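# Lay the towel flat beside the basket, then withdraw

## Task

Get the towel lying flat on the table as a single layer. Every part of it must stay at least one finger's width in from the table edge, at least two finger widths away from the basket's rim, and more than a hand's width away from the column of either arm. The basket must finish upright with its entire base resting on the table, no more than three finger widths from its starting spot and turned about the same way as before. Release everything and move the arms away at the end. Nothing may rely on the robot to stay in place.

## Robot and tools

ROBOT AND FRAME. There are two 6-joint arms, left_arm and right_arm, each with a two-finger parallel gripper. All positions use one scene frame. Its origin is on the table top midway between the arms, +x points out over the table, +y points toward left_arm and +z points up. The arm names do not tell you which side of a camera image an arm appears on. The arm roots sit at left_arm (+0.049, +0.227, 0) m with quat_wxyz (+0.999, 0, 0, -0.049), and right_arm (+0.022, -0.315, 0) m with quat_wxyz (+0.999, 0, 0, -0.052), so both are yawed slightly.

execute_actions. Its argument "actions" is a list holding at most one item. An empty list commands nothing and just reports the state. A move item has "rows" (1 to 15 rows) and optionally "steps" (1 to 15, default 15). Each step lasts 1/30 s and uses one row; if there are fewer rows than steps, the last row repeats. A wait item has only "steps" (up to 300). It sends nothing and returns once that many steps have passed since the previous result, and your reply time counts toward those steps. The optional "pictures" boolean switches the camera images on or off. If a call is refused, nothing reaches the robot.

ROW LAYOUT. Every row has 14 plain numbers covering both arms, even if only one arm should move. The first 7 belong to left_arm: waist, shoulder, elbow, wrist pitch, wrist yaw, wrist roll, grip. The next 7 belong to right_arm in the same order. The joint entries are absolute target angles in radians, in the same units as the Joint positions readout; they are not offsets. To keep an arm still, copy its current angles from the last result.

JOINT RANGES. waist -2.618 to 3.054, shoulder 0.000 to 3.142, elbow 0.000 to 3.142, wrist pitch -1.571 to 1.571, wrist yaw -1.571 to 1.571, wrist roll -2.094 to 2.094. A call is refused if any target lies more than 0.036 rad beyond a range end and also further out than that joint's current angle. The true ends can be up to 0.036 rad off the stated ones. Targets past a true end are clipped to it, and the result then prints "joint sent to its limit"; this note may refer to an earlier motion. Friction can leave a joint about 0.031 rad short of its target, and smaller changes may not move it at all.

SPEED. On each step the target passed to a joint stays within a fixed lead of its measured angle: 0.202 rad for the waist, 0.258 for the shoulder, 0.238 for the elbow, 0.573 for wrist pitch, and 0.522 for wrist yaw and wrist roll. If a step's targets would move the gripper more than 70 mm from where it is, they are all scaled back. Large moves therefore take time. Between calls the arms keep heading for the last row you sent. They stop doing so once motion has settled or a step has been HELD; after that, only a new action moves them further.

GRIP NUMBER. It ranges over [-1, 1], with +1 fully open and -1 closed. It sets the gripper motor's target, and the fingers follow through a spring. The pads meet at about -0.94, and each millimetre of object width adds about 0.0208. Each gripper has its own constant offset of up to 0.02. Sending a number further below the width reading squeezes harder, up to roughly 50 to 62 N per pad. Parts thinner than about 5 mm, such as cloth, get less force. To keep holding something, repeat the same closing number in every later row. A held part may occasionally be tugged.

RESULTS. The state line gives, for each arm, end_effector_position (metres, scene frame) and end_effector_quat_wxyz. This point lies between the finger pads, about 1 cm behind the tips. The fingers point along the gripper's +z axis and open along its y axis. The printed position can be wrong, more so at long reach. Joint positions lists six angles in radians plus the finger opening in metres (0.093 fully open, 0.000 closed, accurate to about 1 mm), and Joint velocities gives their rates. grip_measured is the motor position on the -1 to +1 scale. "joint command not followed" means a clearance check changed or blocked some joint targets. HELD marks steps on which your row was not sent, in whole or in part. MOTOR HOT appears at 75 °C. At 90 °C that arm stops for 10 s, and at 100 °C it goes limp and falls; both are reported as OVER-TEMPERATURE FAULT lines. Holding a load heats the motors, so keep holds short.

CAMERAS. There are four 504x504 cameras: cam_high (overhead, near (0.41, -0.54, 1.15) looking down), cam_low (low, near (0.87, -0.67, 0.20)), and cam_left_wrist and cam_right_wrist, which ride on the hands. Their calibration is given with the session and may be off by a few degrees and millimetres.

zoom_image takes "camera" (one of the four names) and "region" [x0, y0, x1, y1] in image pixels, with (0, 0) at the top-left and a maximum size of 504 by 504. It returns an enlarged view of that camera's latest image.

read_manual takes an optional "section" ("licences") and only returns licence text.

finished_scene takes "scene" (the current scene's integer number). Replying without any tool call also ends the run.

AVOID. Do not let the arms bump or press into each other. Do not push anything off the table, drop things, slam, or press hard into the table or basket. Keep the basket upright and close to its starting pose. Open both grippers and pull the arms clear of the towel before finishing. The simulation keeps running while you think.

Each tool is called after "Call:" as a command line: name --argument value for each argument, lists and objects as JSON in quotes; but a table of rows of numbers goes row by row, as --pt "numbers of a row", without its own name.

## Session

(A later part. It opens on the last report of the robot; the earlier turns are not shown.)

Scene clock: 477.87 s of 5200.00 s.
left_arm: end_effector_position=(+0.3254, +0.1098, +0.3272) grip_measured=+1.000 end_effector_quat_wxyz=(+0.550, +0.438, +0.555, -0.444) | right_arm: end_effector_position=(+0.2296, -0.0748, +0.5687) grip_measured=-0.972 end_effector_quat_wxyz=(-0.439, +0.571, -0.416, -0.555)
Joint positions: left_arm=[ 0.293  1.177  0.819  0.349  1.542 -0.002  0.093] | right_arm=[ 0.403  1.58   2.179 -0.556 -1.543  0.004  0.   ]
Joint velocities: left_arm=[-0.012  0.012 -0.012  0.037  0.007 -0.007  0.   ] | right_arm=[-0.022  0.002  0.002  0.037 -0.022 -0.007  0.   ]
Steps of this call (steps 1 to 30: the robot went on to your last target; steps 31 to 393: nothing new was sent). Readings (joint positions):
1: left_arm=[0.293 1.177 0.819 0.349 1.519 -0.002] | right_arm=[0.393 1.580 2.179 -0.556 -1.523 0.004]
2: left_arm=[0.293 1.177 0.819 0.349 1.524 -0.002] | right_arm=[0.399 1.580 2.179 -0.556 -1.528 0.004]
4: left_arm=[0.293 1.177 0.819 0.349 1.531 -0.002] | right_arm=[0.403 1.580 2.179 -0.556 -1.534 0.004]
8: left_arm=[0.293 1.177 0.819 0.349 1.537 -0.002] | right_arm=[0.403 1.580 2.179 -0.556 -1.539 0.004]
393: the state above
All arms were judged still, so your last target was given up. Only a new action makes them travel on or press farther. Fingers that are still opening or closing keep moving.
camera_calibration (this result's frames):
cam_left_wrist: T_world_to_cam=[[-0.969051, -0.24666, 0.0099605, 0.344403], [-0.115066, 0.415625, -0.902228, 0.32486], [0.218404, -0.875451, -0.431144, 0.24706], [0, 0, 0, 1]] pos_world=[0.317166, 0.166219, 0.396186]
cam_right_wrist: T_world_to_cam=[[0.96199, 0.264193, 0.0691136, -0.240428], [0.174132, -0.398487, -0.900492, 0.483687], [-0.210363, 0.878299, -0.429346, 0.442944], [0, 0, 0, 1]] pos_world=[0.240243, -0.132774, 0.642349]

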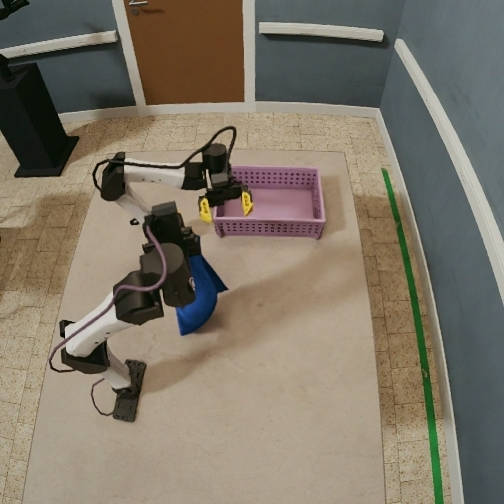

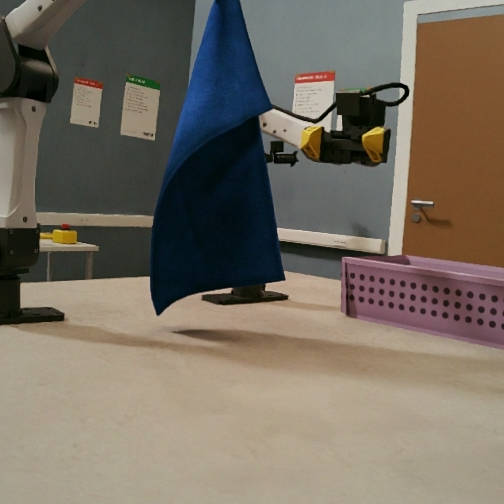

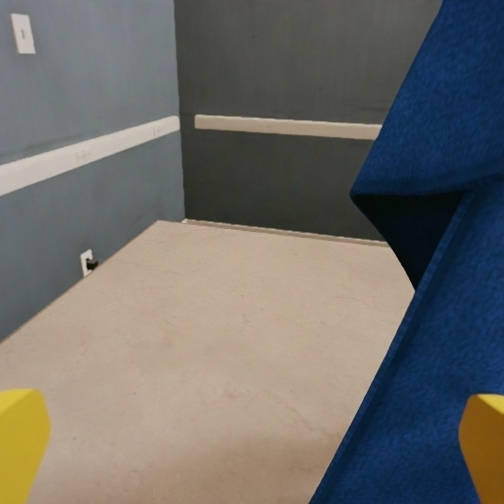

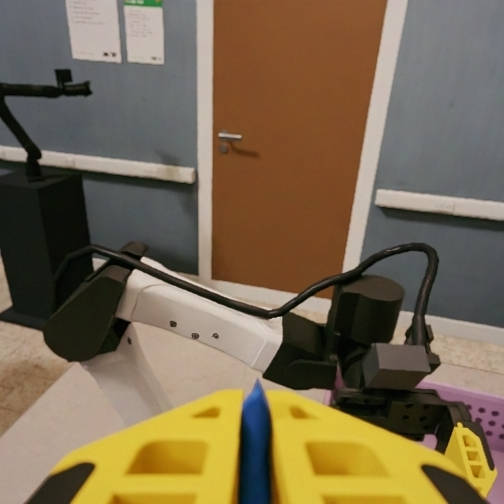

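Call:
execute_actions --actions '[{"rows":[ [0.30,1.18,0.85,0.36,1.55,0,1, 0.42,1.59,2.19,-0.55,-1.55,0,-1], [0.30,1.18,0.85,0.35,1.54,0,1, 0.425,1.59,2.19,-0.55,-1.55,0,-1], [0.295,1.19,0.86,0.34,1.54,-0.01,1, 0.43,1.59,2.19,-0.55,-1.55,0,-1], [0.29,1.20,0.86,0.32,1.53,-0.01,1, 0.435,1.59,2.19,-0.55,-1.55,0,-1], [0.286,1.205,0.87,0.30,1.52,-0.02,1, 0.44,1.59,2.19,-0.55,-1.55,0,-1], [0.28,1.216,0.88,0.27,1.50,-0.03,1, 0.447,1.59,2.19,-0.55,-1.55,0,-1], [0.274,1.228,0.89,0.24,1.49,-0.04,1, 0.454,1.59,2.19,-0.55,-1.55,0,-1], [0.267,1.24,0.90,0.21,1.47,-0.055,1, 0.461,1.59,2.19,-0.55,-1.55,0,-1], [0.258,1.256,0.917,0.17,1.45,-0.07,1, 0.468,1.59,2.19,-0.55,-1.55,0,-1], [0.25,1.273,0.93,0.13,1.43,-0.08,1, 0.476,1.59,2.19,-0.55,-1.55,0,-1], [0.24,1.29,0.946,0.087,1.406,-0.10,1, 0.484,1.59,2.19,-0.55,-1.55,0,-1], [0.23,1.309,0.962,0.04,1.38,-0.115,1, 0.492,1.59,2.19,-0.55,-1.55,0,-1], [0.22,1.328,0.98,-0.01,1.356,-0.13,1, 0.50,1.59,2.19,-0.55,-1.55,0,-1], [0.208,1.35,0.997,-0.06,1.33,-0.15,1, 0.508,1.59,2.19,-0.55,-1.55,0,-1], [0.196,1.37,1.016,-0.11,1.30,-0.17,1, 0.516,1.59,2.19,-0.55,-1.55,0,-1] ],"steps":15}]' --pictures false

Call:
execute_actions --actions '[{"rows":[ [0.184,1.392,1.035,-0.166,1.27,-0.19,1, 0.524,1.59,2.19,-0.55,-1.55,0,-1], [0.172,1.415,1.055,-0.22,1.24,-0.21,1, 0.532,1.59,2.19,-0.55,-1.55,0,-1], [0.159,1.44,1.075,-0.28,1.21,-0.23,1, 0.54,1.59,2.19,-0.55,-1.55,0,-1], [0.146,1.462,1.096,-0.34,1.18,-0.25,1, 0.548,1.59,2.19,-0.55,-1.55,0,-1], [0.133,1.486,1.117,-0.40,1.15,-0.275,1, 0.556,1.59,2.19,-0.55,-1.55,0,-1], [0.12,1.51,1.138,-0.46,1.12,-0.30,1, 0.564,1.59,2.19,-0.55,-1.55,0,-1], [0.107,1.535,1.16,-0.52,1.086,-0.32,1, 0.572,1.59,2.19,-0.55,-1.55,0,-1], [0.093,1.56,1.18,-0.58,1.054,-0.34,1, 0.58,1.59,2.19,-0.55,-1.55,0,-1], [0.08,1.584,1.20,-0.64,1.02,-0.36,1, 0.587,1.59,2.19,-0.55,-1.55,0,-1], [0.067,1.61,1.223,-0.70,0.99,-0.385,1, 0.594,1.59,2.19,-0.55,-1.55,0,-1], [0.054,1.633,1.244,-0.76,0.96,-0.41,1, 0.60,1.59,2.19,-0.55,-1.55,0,-1], [0.041,1.656,1.265,-0.82,0.93,-0.43,1, 0.605,1.59,2.19,-0.55,-1.55,0,-1], [0.028,1.68,1.285,-0.88,0.90,-0.45,1, 0.61,1.59,2.19,-0.55,-1.55,0,-1], [0.016,1.70,1.305,-0.93,0.87,-0.47,1, 0.613,1.59,2.19,-0.55,-1.55,0,-1], [0.004,1.725,1.324,-0.99,0.84,-0.49,1, 0.615,1.59,2.19,-0.55,-1.55,0,-1] ],"steps":15}]' --pictures false

Call:
execute_actions --actions '[{"rows":[ [-0.008,1.746,1.343,-1.04,0.81,-0.51,1, 0.615,1.59,2.19,-0.55,-1.55,0,-1], [-0.019,1.767,1.36,-1.09,0.784,-0.53,1, 0.615,1.59,2.19,-0.55,-1.55,0,-1], [-0.03,1.786,1.378,-1.14,0.76,-0.545,1, 0.615,1.59,2.19,-0.55,-1.55,0,-1], [-0.04,1.805,1.394,-1.19,0.734,-0.56,1, 0.615,1.59,2.19,-0.55,-1.55,0,-1], [-0.05,1.822,1.41,-1.23,0.71,-0.58,1, 0.615,1.59,2.19,-0.55,-1.55,0,-1], [-0.058,1.84,1.423,-1.27,0.69,-0.59,1, 0.615,1.59,2.19,-0.55,-1.55,0,-1], [-0.066,1.853,1.436,-1.31,0.67,-0.605,1, 0.615,1.59,2.19,-0.55,-1.55,0,-1], [-0.074,1.867,1.448,-1.34,0.65,-0.62,1, 0.615,1.59,2.19,-0.55,-1.55,0,-1], [-0.08,1.88,1.46,-1.37,0.637,-0.63,1, 0.615,1.59,2.19,-0.55,-1.55,0,-1], [-0.086,1.89,1.468,-1.40,0.62,-0.64,1, 0.615,1.59,2.19,-0.55,-1.55,0,-1], [-0.091,1.90,1.476,-1.42,0.61,-0.645,1, 0.615,1.59,2.19,-0.55,-1.55,0,-1], [-0.095,1.905,1.482,-1.44,0.60,-0.65,1, 0.615,1.59,2.19,-0.55,-1.55,0,-1], [-0.098,1.91,1.486,-1.45,0.595,-0.655,1, 0.615,1.59,2.19,-0.55,-1.55,0,-1], [-0.10,1.915,1.49,-1.46,0.59,-0.66,1, 0.615,1.59,2.19,-0.55,-1.55,0,-1], [-0.10,1.915,1.49,-1.46,0.59,-0.66,1, 0.615,1.59,2.19,-0.55,-1.55,0,-1] ],"steps":15}]' --pictures false

Call:
execute_actions --actions '[{"steps":45}]'

Scene clock: 512.33 s of 5200.00 s.
left_arm: end_effector_position=(+0.3696, +0.1004, +0.3150) grip_measured=+1.000 end_effector_quat_wxyz=(+0.471, +0.320, +0.648, -0.506) | right_arm: end_effector_position=(+0.2073, -0.0571, +0.5687) grip_measured=-0.972 end_effector_quat_wxyz=(-0.414, +0.589, -0.390, -0.574)
Joint positions: left_arm=[ 0.224  1.311  0.964  0.081  1.402 -0.101  0.093] | right_arm=[ 0.492  1.58   2.179 -0.556 -1.543  0.004  0.   ]
Joint velocities: left_arm=[-0.33   0.623  0.481 -1.209 -0.711 -0.447  0.   ] | right_arm=[0.222 0.002 0.007 0.037 0.051 0.022 0.   ]
Steps of this call (steps 1 to 1019: nothing new was sent; steps 1020 to 1034: all 15 steps of this action). Readings (joint positions):
1020: left_arm=[0.293 1.177 0.819 0.349 1.542 -0.002] | right_arm=[0.403 1.580 2.179 -0.556 -1.543 0.004]
1021: left_arm=[0.293 1.177 0.819 0.349 1.542 -0.002] | right_arm=[0.406 1.580 2.179 -0.556 -1.543 0.004]
1023: left_arm=[0.293 1.177 0.819 0.347 1.542 -0.003] | right_arm=[0.415 1.580 2.179 -0.556 -1.543 0.004]
1027: left_arm=[0.286 1.195 0.856 0.299 1.520 -0.020] | right_arm=[0.439 1.580 2.179 -0.556 -1.543 0.004]
1034: the state above
After step 1019, the last 781 steps of your reply time or wait did not run and took no scene time. You can wait again.

Scene clock: 512.83 s of 5200.00 s.
left_arm: end_effector_position=(+0.4057, +0.0645, +0.1819) grip_measured=+1.000 end_effector_quat_wxyz=(+0.081, -0.044, +0.868, -0.488) | right_arm: end_effector_position=(+0.1783, -0.0386, +0.5687) grip_measured=-0.972 end_effector_quat_wxyz=(-0.382, +0.609, -0.358, -0.595)
Joint positions: left_arm=[ 0.033  1.669  1.266 -0.733  0.972 -0.398  0.093] | right_arm=[ 0.601  1.58   2.179 -0.556 -1.544  0.004  0.   ]
Joint velocities: left_arm=[-0.359  0.632  0.554 -1.648 -0.886 -0.579  0.   ] | right_arm=[ 0.09  -0.007 -0.002  0.051 -0.037  0.022  0.   ]
Steps of this call (steps 1 to 15: all 15 steps of this action). Readings (joint positions):
1: left_arm=[0.213 1.333 0.982 0.037 1.378 -0.117] | right_arm=[0.501 1.580 2.179 -0.556 -1.543 0.004]
2: left_arm=[0.201 1.355 1.000 -0.009 1.353 -0.134] | right_arm=[0.509 1.580 2.179 -0.556 -1.543 0.004]
4: left_arm=[0.177 1.402 1.039 -0.109 1.300 -0.169] | right_arm=[0.525 1.580 2.179 -0.556 -1.543 0.004]
8: left_arm=[0.125 1.499 1.122 -0.328 1.185 -0.250] | right_arm=[0.557 1.580 2.179 -0.556 -1.543 0.004]
15: the state above

Scene clock: 513.33 s of 5200.00 s.
left_arm: end_effector_position=(+0.3272, +0.0718, +0.1109) grip_measured=+1.000 end_effector_quat_wxyz=(-0.226, -0.241, +0.912, -0.242) | right_arm: end_effector_position=(+0.1770, -0.0379, +0.5687) grip_measured=-0.972 end_effector_quat_wxyz=(-0.381, +0.610, -0.356, -0.596)
Joint positions: left_arm=[-0.091  1.893  1.454 -1.369  0.639 -0.626  0.093] | right_arm=[ 0.605  1.58   2.179 -0.556 -1.544  0.004  0.   ]
Joint velocities: left_arm=[-0.051  0.085  0.081 -0.564 -0.344 -0.183  0.   ] | right_arm=[-0.007 -0.017 -0.012 -0.022  0.007  0.022  0.   ]
Steps of this call (steps 1 to 15: all 15 steps of this action). Readings (joint positions):
1: left_arm=[0.021 1.692 1.285 -0.790 0.942 -0.419] | right_arm=[0.603 1.580 2.179 -0.556 -1.544 0.004]
2: left_arm=[0.008 1.714 1.304 -0.845 0.912 -0.439] | right_arm=[0.605 1.580 2.179 -0.556 -1.544 0.004]
4: left_arm=[-0.015 1.756 1.339 -0.953 0.856 -0.478] | right_arm=[0.605 1.580 2.179 -0.556 -1.544 0.004]
8: left_arm=[-0.053 1.827 1.397 -1.145 0.755 -0.547] | right_arm=[0.605 1.580 2.179 -0.556 -1.544 0.004]
15: the state above

Scene clock: 514.83 s of 5200.00 s.
left_arm: end_effector_position=(+0.3128, +0.0798, +0.1120) grip_measured=+1.000 end_effector_quat_wxyz=(-0.254, -0.262, +0.908, -0.205) | right_arm: end_effector_position=(+0.1770, -0.0379, +0.5687) grip_measured=-0.972 end_effector_quat_wxyz=(-0.381, +0.610, -0.356, -0.596)
Joint positions: left_arm=[-0.092  1.895  1.46  -1.447  0.598 -0.655  0.093] | right_arm=[ 0.605  1.58   2.179 -0.556 -1.544  0.004  0.   ]
Joint velocities: left_arm=[-0.022  0.002 -0.012 -0.007  0.022  0.037  0.   ] | right_arm=[-0.007 -0.017  0.017  0.037  0.007 -0.022  0.   ]
Steps of this call (steps 1 to 30: the robot went on to your last target; steps 31 to 45: nothing new was sent). Readings (joint positions):
1: left_arm=[-0.092 1.894 1.456 -1.385 0.630 -0.632] | right_arm=[0.605 1.580 2.179 -0.556 -1.544 0.004]
2: left_arm=[-0.092 1.895 1.457 -1.398 0.624 -0.637] | right_arm=[0.605 1.580 2.179 -0.556 -1.544 0.004]
4: left_arm=[-0.092 1.895 1.459 -1.417 0.614 -0.643] | right_arm=[0.605 1.580 2.179 -0.556 -1.544 0.004]
8: left_arm=[-0.092 1.895 1.460 -1.436 0.604 -0.650] | right_arm=[0.605 1.580 2.179 -0.556 -1.544 0.004]
45: the state above
All arms were judged still, so your last target was given up. Only a new action makes them travel on or press farther. Fingers that are still opening or closing keep moving.
camera_calibration (this result's frames):
cam_left_wrist: T_world_to_cam=[[0.570723, -0.791433, 0.218883, -0.134599], [-0.50292, -0.126185, 0.855072, 0.109505], [-0.649112, -0.59809, -0.470044, 0.384302], [0, 0, 0, 1]] pos_world=[0.381346, 0.137139, 0.116466]
cam_right_wrist: T_world_to_cam=[[0.888998, 0.452665, 0.0691141, -0.179501], [0.250883, -0.355225, -0.900485, 0.495609], [-0.383067, 0.817869, -0.429361, 0.427735], [0, 0, 0, 1]] pos_world=[0.199088, -0.0925244, 0.642347]

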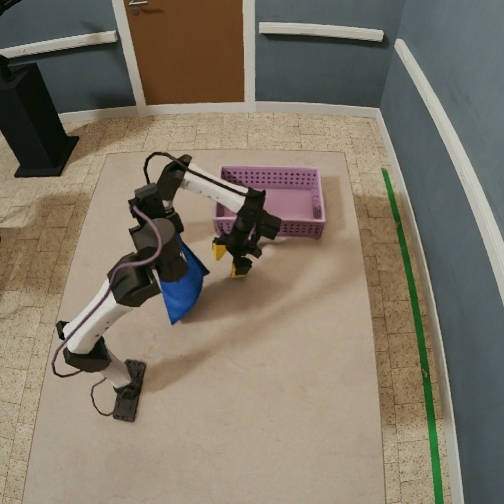

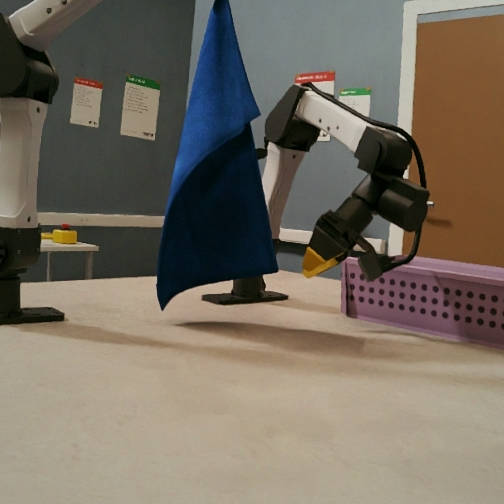

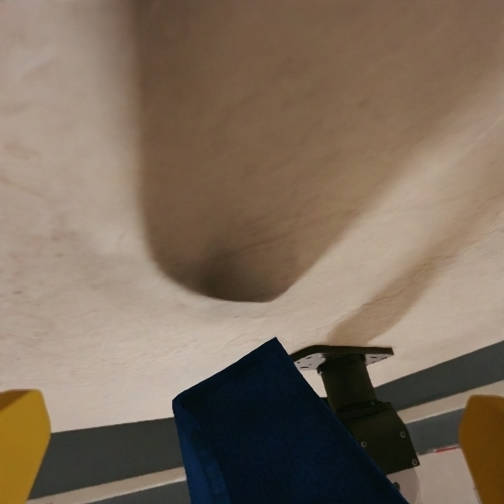

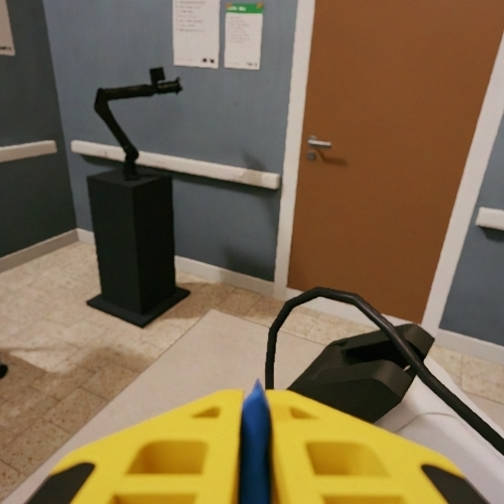

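Call:
zoom_image --camera "cam_left_wrist" --region '[140, 320, 324, 504]'

Call:
zoom_image --camera "cam_high" --region '[150, 200, 290, 340]'

Call:
zoom_image --camera "cam_low" --region '[220, 180, 400, 320]'

Region (140, 320, 324, 504) of cam_left_wrist's 504x504 image, scaled by 2.739, with more detail than that image has.

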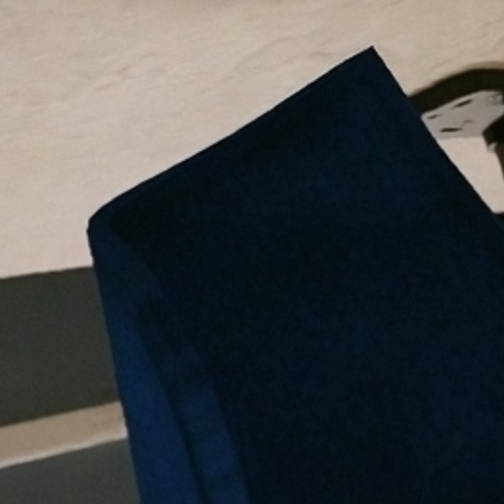

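Region (150, 200, 290, 340) of cam_high's 504x504 image, scaled by 3.600, with more detail than that image has.

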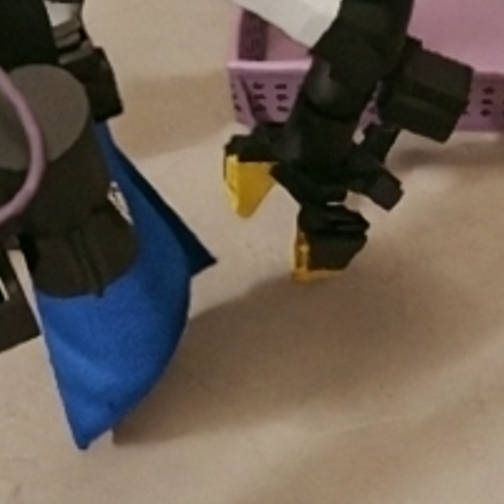

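Region (220, 180, 400, 320) of cam_low's 504x504 image, scaled by 2.800, with more detail than that image has.

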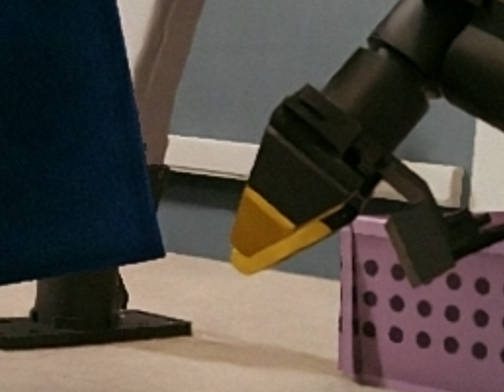

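Call:
execute_actions --actions '[{"rows":[ [-0.105,1.89,1.47,-1.46,0.59,-0.66,1, 0.615,1.59,2.19,-0.55,-1.55,0,-1], [-0.112,1.885,1.46,-1.463,0.59,-0.663,1, 0.615,1.59,2.19,-0.55,-1.55,0,-1], [-0.122,1.878,1.45,-1.466,0.59,-0.666,1, 0.615,1.59,2.19,-0.55,-1.55,0,-1], [-0.135,1.87,1.438,-1.47,0.59,-0.67,1, 0.615,1.59,2.19,-0.55,-1.55,0,-1], [-0.15,1.86,1.425,-1.475,0.59,-0.673,1, 0.615,1.59,2.19,-0.55,-1.55,0,-1], [-0.166,1.85,1.41,-1.48,0.59,-0.677,1, 0.615,1.59,2.19,-0.55,-1.55,0,-1], [-0.183,1.84,1.395,-1.485,0.59,-0.68,1, 0.615,1.59,2.19,-0.55,-1.55,0,-1], [-0.20,1.83,1.38,-1.49,0.59,-0.684,1, 0.615,1.59,2.19,-0.55,-1.55,0,-1], [-0.216,1.82,1.365,-1.495,0.59,-0.688,1, 0.615,1.59,2.19,-0.55,-1.55,0,-1], [-0.232,1.81,1.35,-1.50,0.59,-0.69,1, 0.615,1.59,2.19,-0.55,-1.55,0,-1], [-0.246,1.80,1.338,-1.505,0.59,-0.694,1, 0.615,1.59,2.19,-0.55,-1.55,0,-1], [-0.258,1.793,1.327,-1.51,0.59,-0.697,1, 0.615,1.59,2.19,-0.55,-1.55,0,-1], [-0.267,1.787,1.318,-1.512,0.59,-0.70,1, 0.615,1.59,2.19,-0.55,-1.55,0,-1], [-0.273,1.782,1.312,-1.514,0.59,-0.70,1, 0.615,1.59,2.19,-0.55,-1.55,0,-1], [-0.277,1.78,1.31,-1.515,0.59,-0.70,1, 0.615,1.59,2.19,-0.55,-1.55,0,-1] ],"steps":15}]' --pictures false

Call:
execute_actions --actions '[{"steps":20}]'

Scene clock: 547.30 s of 5200.00 s.
left_arm: end_effector_position=(+0.2481, +0.0504, +0.1172) grip_measured=+1.000 end_effector_quat_wxyz=(-0.301, -0.206, +0.918, -0.158) | right_arm: end_effector_position=(+0.1770, -0.0379, +0.5687) grip_measured=-0.972 end_effector_quat_wxyz=(-0.381, +0.610, -0.356, -0.596)
Joint positions: left_arm=[-0.266  1.806  1.347 -1.492  0.594 -0.686  0.093] | right_arm=[ 0.605  1.58   2.179 -0.556 -1.544  0.004  0.   ]
Joint velocities: left_arm=[-0.203 -0.125 -0.198 -0.081  0.022 -0.095  0.   ] | right_arm=[-0.017  0.002 -0.007  0.066 -0.051 -0.051  0.   ]
Steps of this call (steps 1 to 959: nothing new was sent; steps 960 to 974: all 15 steps of this action). Readings (joint positions):
960: left_arm=[-0.092 1.895 1.460 -1.447 0.598 -0.655] | right_arm=[0.605 1.580 2.179 -0.556 -1.544 0.004]
961: left_arm=[-0.094 1.895 1.460 -1.448 0.598 -0.655] | right_arm=[0.605 1.580 2.179 -0.556 -1.544 0.004]
963: left_arm=[-0.103 1.895 1.460 -1.449 0.596 -0.658] | right_arm=[0.605 1.580 2.179 -0.556 -1.544 0.004]
967: left_arm=[-0.158 1.871 1.434 -1.454 0.594 -0.667] | right_arm=[0.605 1.580 2.179 -0.556 -1.544 0.004]
974: the state above

Scene clock: 547.97 s of 5200.00 s.
left_arm: end_effector_position=(+0.2431, +0.0504, +0.1181) grip_measured=+1.000 end_effector_quat_wxyz=(-0.307, -0.208, +0.916, -0.153) | right_arm: end_effector_position=(+0.1770, -0.0379, +0.5687) grip_measured=-0.972 end_effector_quat_wxyz=(-0.381, +0.610, -0.356, -0.596)
Joint positions: left_arm=[-0.274  1.801  1.339 -1.503  0.594 -0.695  0.093] | right_arm=[ 0.605  1.58   2.179 -0.556 -1.544  0.004  0.   ]
Joint velocities: left_arm=[-0.002 -0.012 -0.012  0.051 -0.066 -0.037  0.   ] | right_arm=[ 0.007  0.002 -0.007 -0.051 -0.051  0.007  0.   ]
Steps of this call (steps 1 to 20: the robot went on to your last target). Readings (joint positions):
1: left_arm=[-0.271 1.803 1.342 -1.497 0.594 -0.688] | right_arm=[0.605 1.580 2.179 -0.556 -1.544 0.004]
2: left_arm=[-0.273 1.801 1.340 -1.500 0.594 -0.689] | right_arm=[0.605 1.580 2.179 -0.556 -1.544 0.004]
4: left_arm=[-0.274 1.801 1.339 -1.503 0.594 -0.691] | right_arm=[0.605 1.580 2.179 -0.556 -1.544 0.004]
8: left_arm=[-0.274 1.801 1.339 -1.503 0.594 -0.694] | right_arm=[0.605 1.580 2.179 -0.556 -1.544 0.004]
20: the state above
camera_calibration (this result's frames):
cam_left_wrist: T_world_to_cam=[[0.461319, -0.877214, 0.132966, -0.0783704], [-0.434839, -0.0929094, 0.895702, 0.0425273], [-0.773369, -0.471023, -0.424308, 0.34272], [0, 0, 0, 1]] pos_world=[0.319696, 0.0966329, 0.117748]
cam_right_wrist: T_world_to_cam=[[0.888998, 0.452665, 0.0691141, -0.179501], [0.250883, -0.355225, -0.900485, 0.495609], [-0.383067, 0.817869, -0.429361, 0.427735], [0, 0, 0, 1]] pos_world=[0.199088, -0.0925244, 0.642347]

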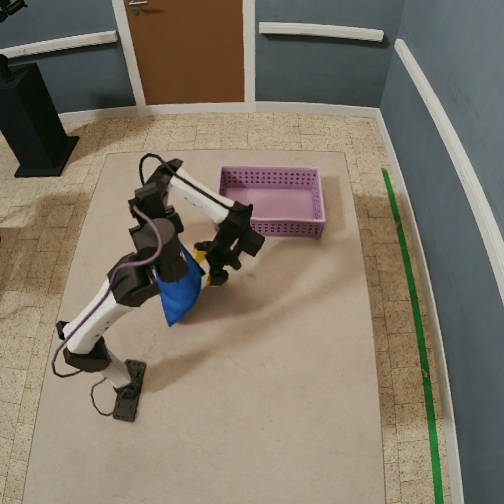

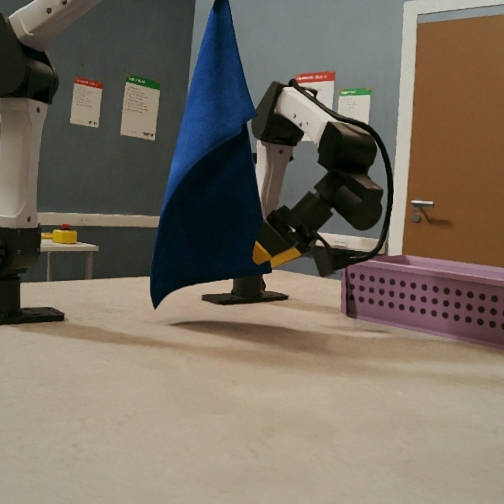

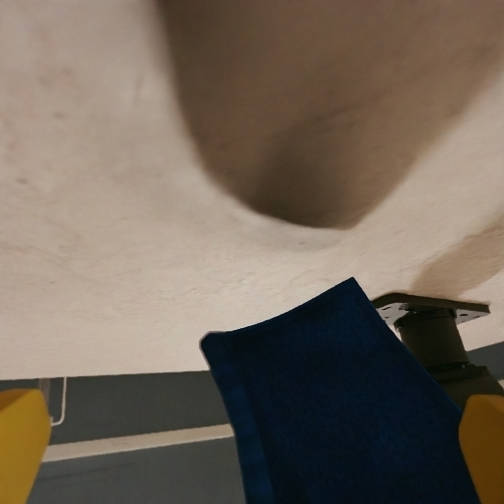

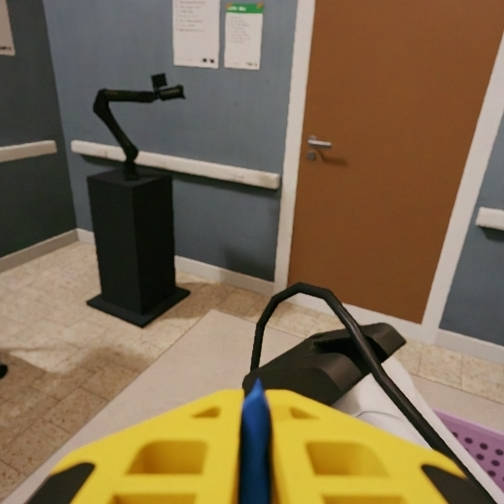

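Call:
zoom_image --camera "cam_low" --region '[210, 170, 350, 300]'

Region (210, 170, 350, 300) of cam_low's 504x504 image, scaled by 3.600, with more detail than that image has; it fills the top 468 rows of this view, and the rest is white.

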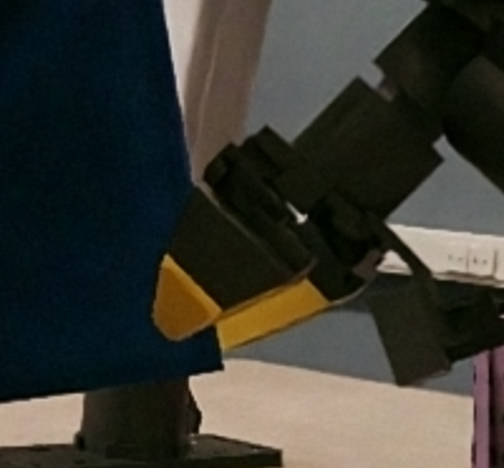

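Call:
execute_actions --actions '[{"rows":[ [-0.277,1.78,1.31,-1.515,0.59,-0.70,0.85, 0.615,1.59,2.19,-0.55,-1.55,0,-1], [-0.277,1.78,1.31,-1.515,0.59,-0.70,0.7, 0.615,1.59,2.19,-0.55,-1.55,0,-1], [-0.277,1.78,1.31,-1.515,0.59,-0.70,0.55, 0.615,1.59,2.19,-0.55,-1.55,0,-1], [-0.277,1.78,1.31,-1.515,0.59,-0.70,0.4, 0.615,1.59,2.19,-0.55,-1.55,0,-1], [-0.277,1.78,1.31,-1.515,0.59,-0.70,0.25, 0.615,1.59,2.19,-0.55,-1.55,0,-1], [-0.277,1.78,1.31,-1.515,0.59,-0.70,0.1, 0.615,1.59,2.19,-0.55,-1.55,0,-1], [-0.277,1.78,1.31,-1.515,0.59,-0.70,-0.05, 0.615,1.59,2.19,-0.55,-1.55,0,-1], [-0.277,1.78,1.31,-1.515,0.59,-0.70,-0.2, 0.615,1.59,2.19,-0.55,-1.55,0,-1], [-0.277,1.78,1.31,-1.515,0.59,-0.70,-0.32, 0.615,1.59,2.19,-0.55,-1.55,0,-1], [-0.277,1.78,1.31,-1.515,0.59,-0.70,-0.44, 0.615,1.59,2.19,-0.55,-1.55,0,-1], [-0.277,1.78,1.31,-1.515,0.59,-0.70,-0.54, 0.615,1.59,2.19,-0.55,-1.55,0,-1], [-0.277,1.78,1.31,-1.515,0.59,-0.70,-0.62, 0.615,1.59,2.19,-0.55,-1.55,0,-1], [-0.277,1.78,1.31,-1.515,0.59,-0.70,-0.62, 0.615,1.59,2.19,-0.55,-1.55,0,-1] ],"steps":15}]'

Scene clock: 557.03 s of 5200.00 s.
left_arm: end_effector_position=(+0.2431, +0.0504, +0.1181) grip_measured=-0.618 end_effector_quat_wxyz=(-0.307, -0.208, +0.916, -0.152) | right_arm: end_effector_position=(+0.1770, -0.0379, +0.5687) grip_measured=-0.972 end_effector_quat_wxyz=(-0.381, +0.610, -0.356, -0.596)
Joint positions: left_arm=[-0.274  1.801  1.339 -1.503  0.594 -0.695  0.016] | right_arm=[ 0.605  1.58   2.179 -0.556 -1.544  0.004  0.   ]
Joint velocities: left_arm=[-0.002 -0.007 -0.002  0.037  0.022  0.022 -0.002] | right_arm=[ 0.002 -0.017  0.007  0.007 -0.051  0.007  0.   ]
Steps of this call (steps 1 to 15: the robot went on to your last target; steps 16 to 257: nothing new was sent; steps 258 to 272: all 15 steps of this action). Readings (joint positions):
258: left_arm=[-0.274 1.801 1.339 -1.503 0.594 -0.695] | right_arm=[0.605 1.580 2.179 -0.556 -1.544 0.004]
259: left_arm=[-0.274 1.801 1.339 -1.503 0.594 -0.695] | right_arm=[0.605 1.580 2.179 -0.556 -1.544 0.004]
261: left_arm=[-0.274 1.801 1.339 -1.503 0.594 -0.695] | right_arm=[0.605 1.580 2.179 -0.556 -1.544 0.004]
265: left_arm=[-0.274 1.801 1.339 -1.503 0.594 -0.695] | right_arm=[0.605 1.580 2.179 -0.556 -1.544 0.004]
272: the state above
camera_calibration (this result's frames):
cam_left_wrist: T_world_to_cam=[[0.461872, -0.876995, 0.132489, -0.0784596], [-0.434507, -0.0935042, 0.895802, 0.0424647], [-0.773226, -0.471313, -0.424248, 0.342693], [0, 0, 0, 1]] pos_world=[0.319669, 0.0966777, 0.117742]
cam_right_wrist: T_world_to_cam=[[0.888998, 0.452665, 0.0691141, -0.179501], [0.250883, -0.355225, -0.900485, 0.495609], [-0.383067, 0.817869, -0.429361, 0.427735], [0, 0, 0, 1]] pos_world=[0.199088, -0.0925244, 0.642347]

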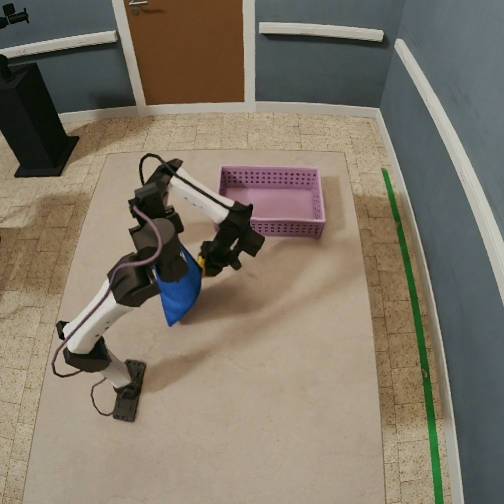

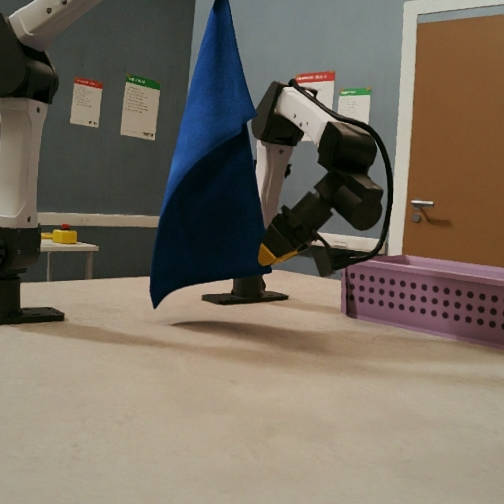

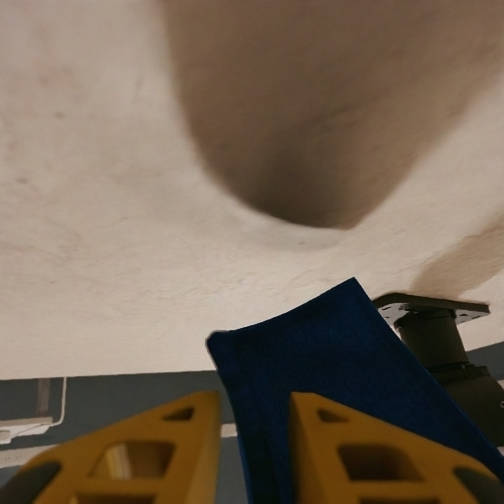

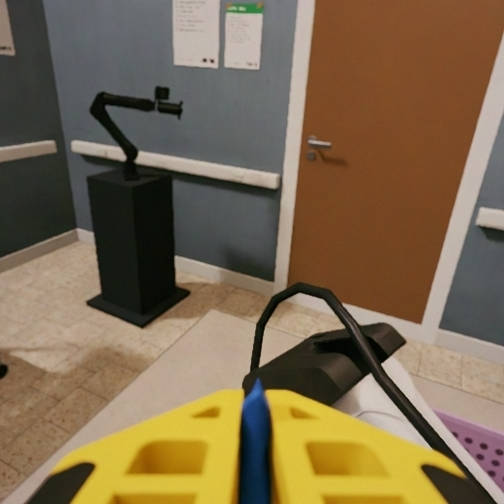

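Call:
zoom_image --camera "cam_low" --region '[230, 190, 330, 290]'

Region (230, 190, 330, 290) of cam_low's 504x504 image, scaled by 5.040, with more detail than that image has.

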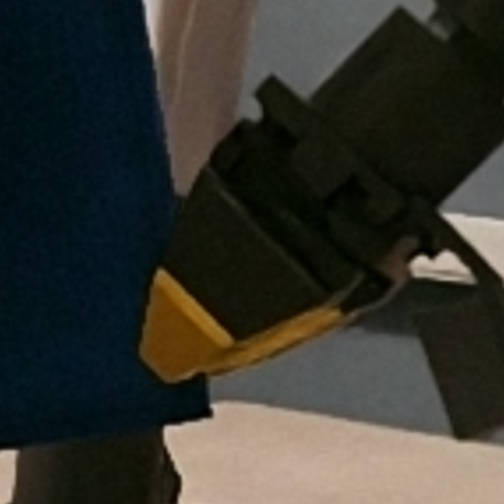

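Call:
execute_actions --actions '[{"rows":[ [-0.277,1.778,1.30,-1.515,0.59,-0.70,-0.62, 0.615,1.59,2.19,-0.55,-1.55,0,-1], [-0.277,1.776,1.295,-1.515,0.59,-0.70,-0.62, 0.615,1.59,2.19,-0.55,-1.55,0,-1], [-0.278,1.774,1.29,-1.515,0.59,-0.70,-0.62, 0.615,1.59,2.19,-0.55,-1.55,0,-1], [-0.279,1.772,1.285,-1.515,0.59,-0.70,-0.62, 0.615,1.59,2.19,-0.55,-1.55,0,-1], [-0.28,1.77,1.28,-1.515,0.59,-0.70,-0.62, 0.615,1.59,2.19,-0.55,-1.55,0,-1], [-0.281,1.768,1.275,-1.515,0.59,-0.70,-0.62, 0.615,1.59,2.19,-0.55,-1.55,0,-1], [-0.282,1.766,1.27,-1.515,0.59,-0.70,-0.62, 0.615,1.59,2.19,-0.55,-1.55,0,-1], [-0.283,1.764,1.267,-1.515,0.59,-0.70,-0.62, 0.615,1.59,2.19,-0.55,-1.55,0,-1], [-0.284,1.762,1.265,-1.515,0.59,-0.70,-0.62, 0.615,1.59,2.19,-0.55,-1.55,0,-1], [-0.285,1.76,1.265,-1.515,0.59,-0.70,-0.62, 0.615,1.59,2.19,-0.55,-1.55,0,-1] ],"steps":15}]' --pictures false

Call:
execute_actions --actions '[{"rows":[ [-0.285,1.76,1.265,-1.515,0.59,-0.70,-0.66, 0.615,1.59,2.19,-0.55,-1.55,0,-1], [-0.285,1.76,1.265,-1.515,0.59,-0.70,-0.70, 0.615,1.59,2.19,-0.55,-1.55,0,-1], [-0.285,1.76,1.265,-1.515,0.59,-0.70,-0.74, 0.615,1.59,2.19,-0.55,-1.55,0,-1], [-0.285,1.76,1.265,-1.515,0.59,-0.70,-0.78, 0.615,1.59,2.19,-0.55,-1.55,0,-1], [-0.285,1.76,1.265,-1.515,0.59,-0.70,-0.82, 0.615,1.59,2.19,-0.55,-1.55,0,-1], [-0.285,1.76,1.265,-1.515,0.59,-0.70,-0.85, 0.615,1.59,2.19,-0.55,-1.55,0,-1], [-0.285,1.76,1.265,-1.515,0.59,-0.70,-0.88, 0.615,1.59,2.19,-0.55,-1.55,0,-1], [-0.285,1.76,1.265,-1.515,0.59,-0.70,-0.91, 0.615,1.59,2.19,-0.55,-1.55,0,-1], [-0.285,1.76,1.265,-1.515,0.59,-0.70,-0.94, 0.615,1.59,2.19,-0.55,-1.55,0,-1], [-0.285,1.76,1.265,-1.515,0.59,-0.70,-0.97, 0.615,1.59,2.19,-0.55,-1.55,0,-1], [-0.285,1.76,1.265,-1.515,0.59,-0.70,-1, 0.615,1.59,2.19,-0.55,-1.55,0,-1] ],"steps":15}]'

Scene clock: 566.80 s of 5200.00 s.
left_arm: end_effector_position=(+0.2320, +0.0547, +0.1151) grip_measured=-0.619 end_effector_quat_wxyz=(-0.318, -0.212, +0.913, -0.145) | right_arm: end_effector_position=(+0.1770, -0.0379, +0.5687) grip_measured=-0.972 end_effector_quat_wxyz=(-0.381, +0.610, -0.356, -0.596)
Joint positions: left_arm=[-0.274  1.782  1.294 -1.505  0.594 -0.695  0.015] | right_arm=[ 0.605  1.58   2.179 -0.556 -1.544  0.004  0.   ]
Joint velocities: left_arm=[ 0.022 -0.017  0.002 -0.095 -0.007  0.037  0.001] | right_arm=[-0.017  0.007 -0.007 -0.081 -0.037 -0.007  0.   ]
Steps of this call (steps 1 to 15: the robot went on to your last target; steps 16 to 278: nothing new was sent; steps 279 to 293: all 15 steps of this action). Readings (joint positions):
279: left_arm=[-0.274 1.801 1.339 -1.503 0.594 -0.695] | right_arm=[0.605 1.580 2.179 -0.556 -1.544 0.004]
280: left_arm=[-0.274 1.801 1.338 -1.503 0.594 -0.695] | right_arm=[0.605 1.580 2.179 -0.556 -1.544 0.004]
282: left_arm=[-0.274 1.798 1.326 -1.503 0.594 -0.695] | right_arm=[0.605 1.580 2.179 -0.556 -1.544 0.004]
286: left_arm=[-0.274 1.790 1.302 -1.504 0.594 -0.695] | right_arm=[0.605 1.580 2.179 -0.556 -1.544 0.004]
293: the state above

Scene clock: 567.30 s of 5200.00 s.
left_arm: end_effector_position=(+0.2320, +0.0547, +0.1151) grip_measured=-0.979 end_effector_quat_wxyz=(-0.318, -0.212, +0.913, -0.145) | right_arm: end_effector_position=(+0.1770, -0.0379, +0.5687) grip_measured=-0.972 end_effector_quat_wxyz=(-0.381, +0.610, -0.356, -0.596)
Joint positions: left_arm=[-0.274  1.782  1.294 -1.505  0.594 -0.695  0.   ] | right_arm=[ 0.605  1.58   2.179 -0.556 -1.544  0.004  0.   ]
Joint velocities: left_arm=[ 0.002 -0.017 -0.002 -0.037 -0.022  0.022  0.   ] | right_arm=[-0.002 -0.012  0.012 -0.051 -0.007 -0.066  0.   ]
Steps of this call (steps 1 to 15: all 15 steps of this action). Readings (joint positions):
1: left_arm=[-0.274 1.782 1.294 -1.505 0.594 -0.695] | right_arm=[0.605 1.580 2.179 -0.556 -1.544 0.004]
2: left_arm=[-0.274 1.782 1.294 -1.505 0.594 -0.695] | right_arm=[0.605 1.580 2.179 -0.556 -1.544 0.004]
4: left_arm=[-0.274 1.782 1.294 -1.505 0.594 -0.695] | right_arm=[0.605 1.580 2.179 -0.556 -1.544 0.004]
8: left_arm=[-0.274 1.782 1.294 -1.505 0.594 -0.695] | right_arm=[0.605 1.580 2.179 -0.556 -1.544 0.004]
15: the state above
camera_calibration (this result's frames):
cam_left_wrist: T_world_to_cam=[[0.46504, -0.878227, 0.111604, -0.0674126], [-0.411124, -0.102593, 0.905788, 0.0346566], [-0.784037, -0.467111, -0.40877, 0.335365], [0, 0, 0, 1]] pos_world=[0.308536, 0.101005, 0.113219]
cam_right_wrist: T_world_to_cam=[[0.888998, 0.452665, 0.0691141, -0.179501], [0.250883, -0.355225, -0.900485, 0.495609], [-0.383067, 0.817869, -0.429361, 0.427735], [0, 0, 0, 1]] pos_world=[0.199088, -0.0925244, 0.642347]

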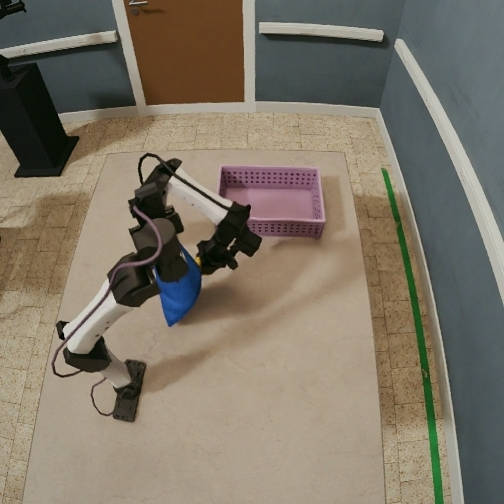

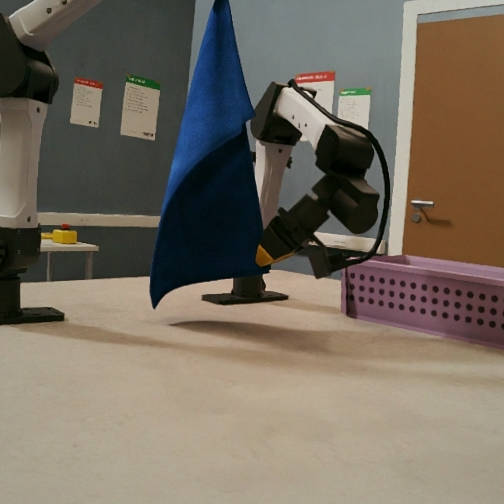

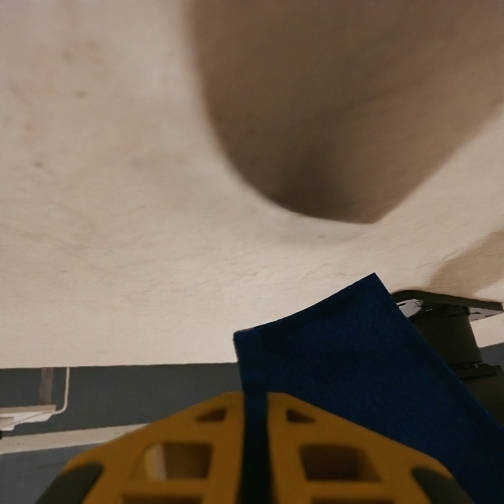

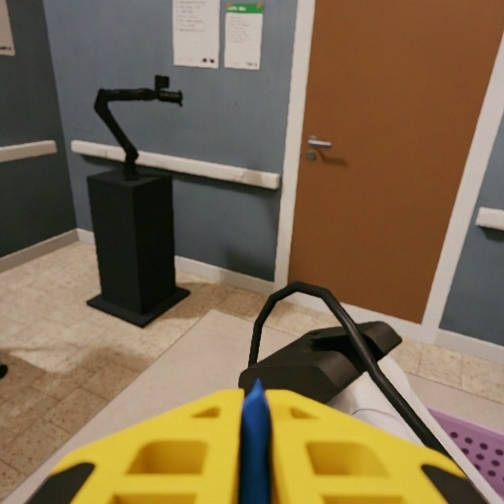

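Call:
zoom_image --camera "cam_right_wrist" --region '[190, 364, 330, 504]'

Call:
zoom_image --camera "cam_left_wrist" --region '[190, 364, 330, 504]'

Call:
zoom_image --camera "cam_low" --region '[160, 0, 300, 140]'

Region (190, 364, 330, 504) of cam_right_wrist's 504x504 image, scaled by 3.600, with more detail than that image has.

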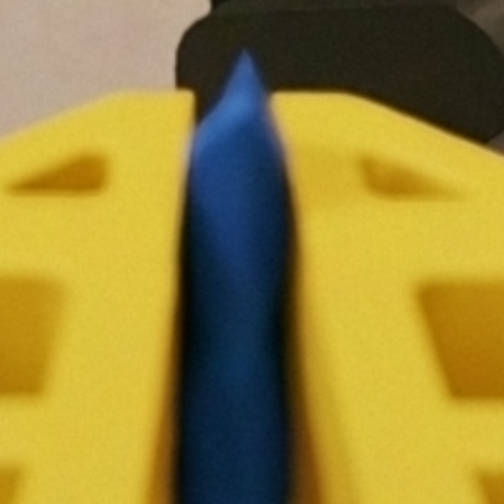

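Region (190, 364, 330, 504) of cam_left_wrist's 504x504 image, scaled by 3.600, with more detail than that image has.

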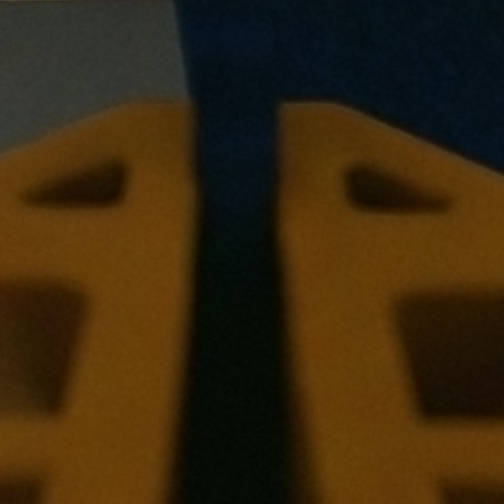

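Region (160, 0, 300, 140) of cam_low's 504x504 image, scaled by 3.600, with more detail than that image has.

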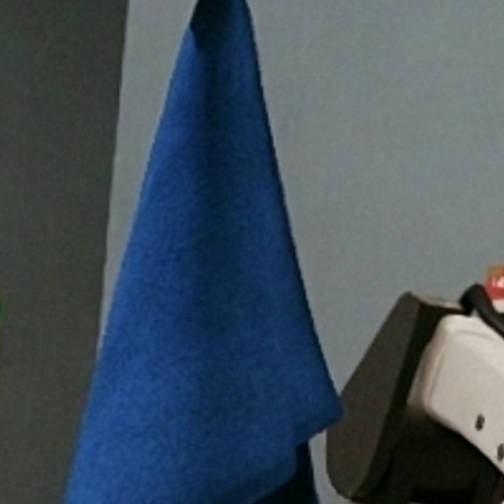

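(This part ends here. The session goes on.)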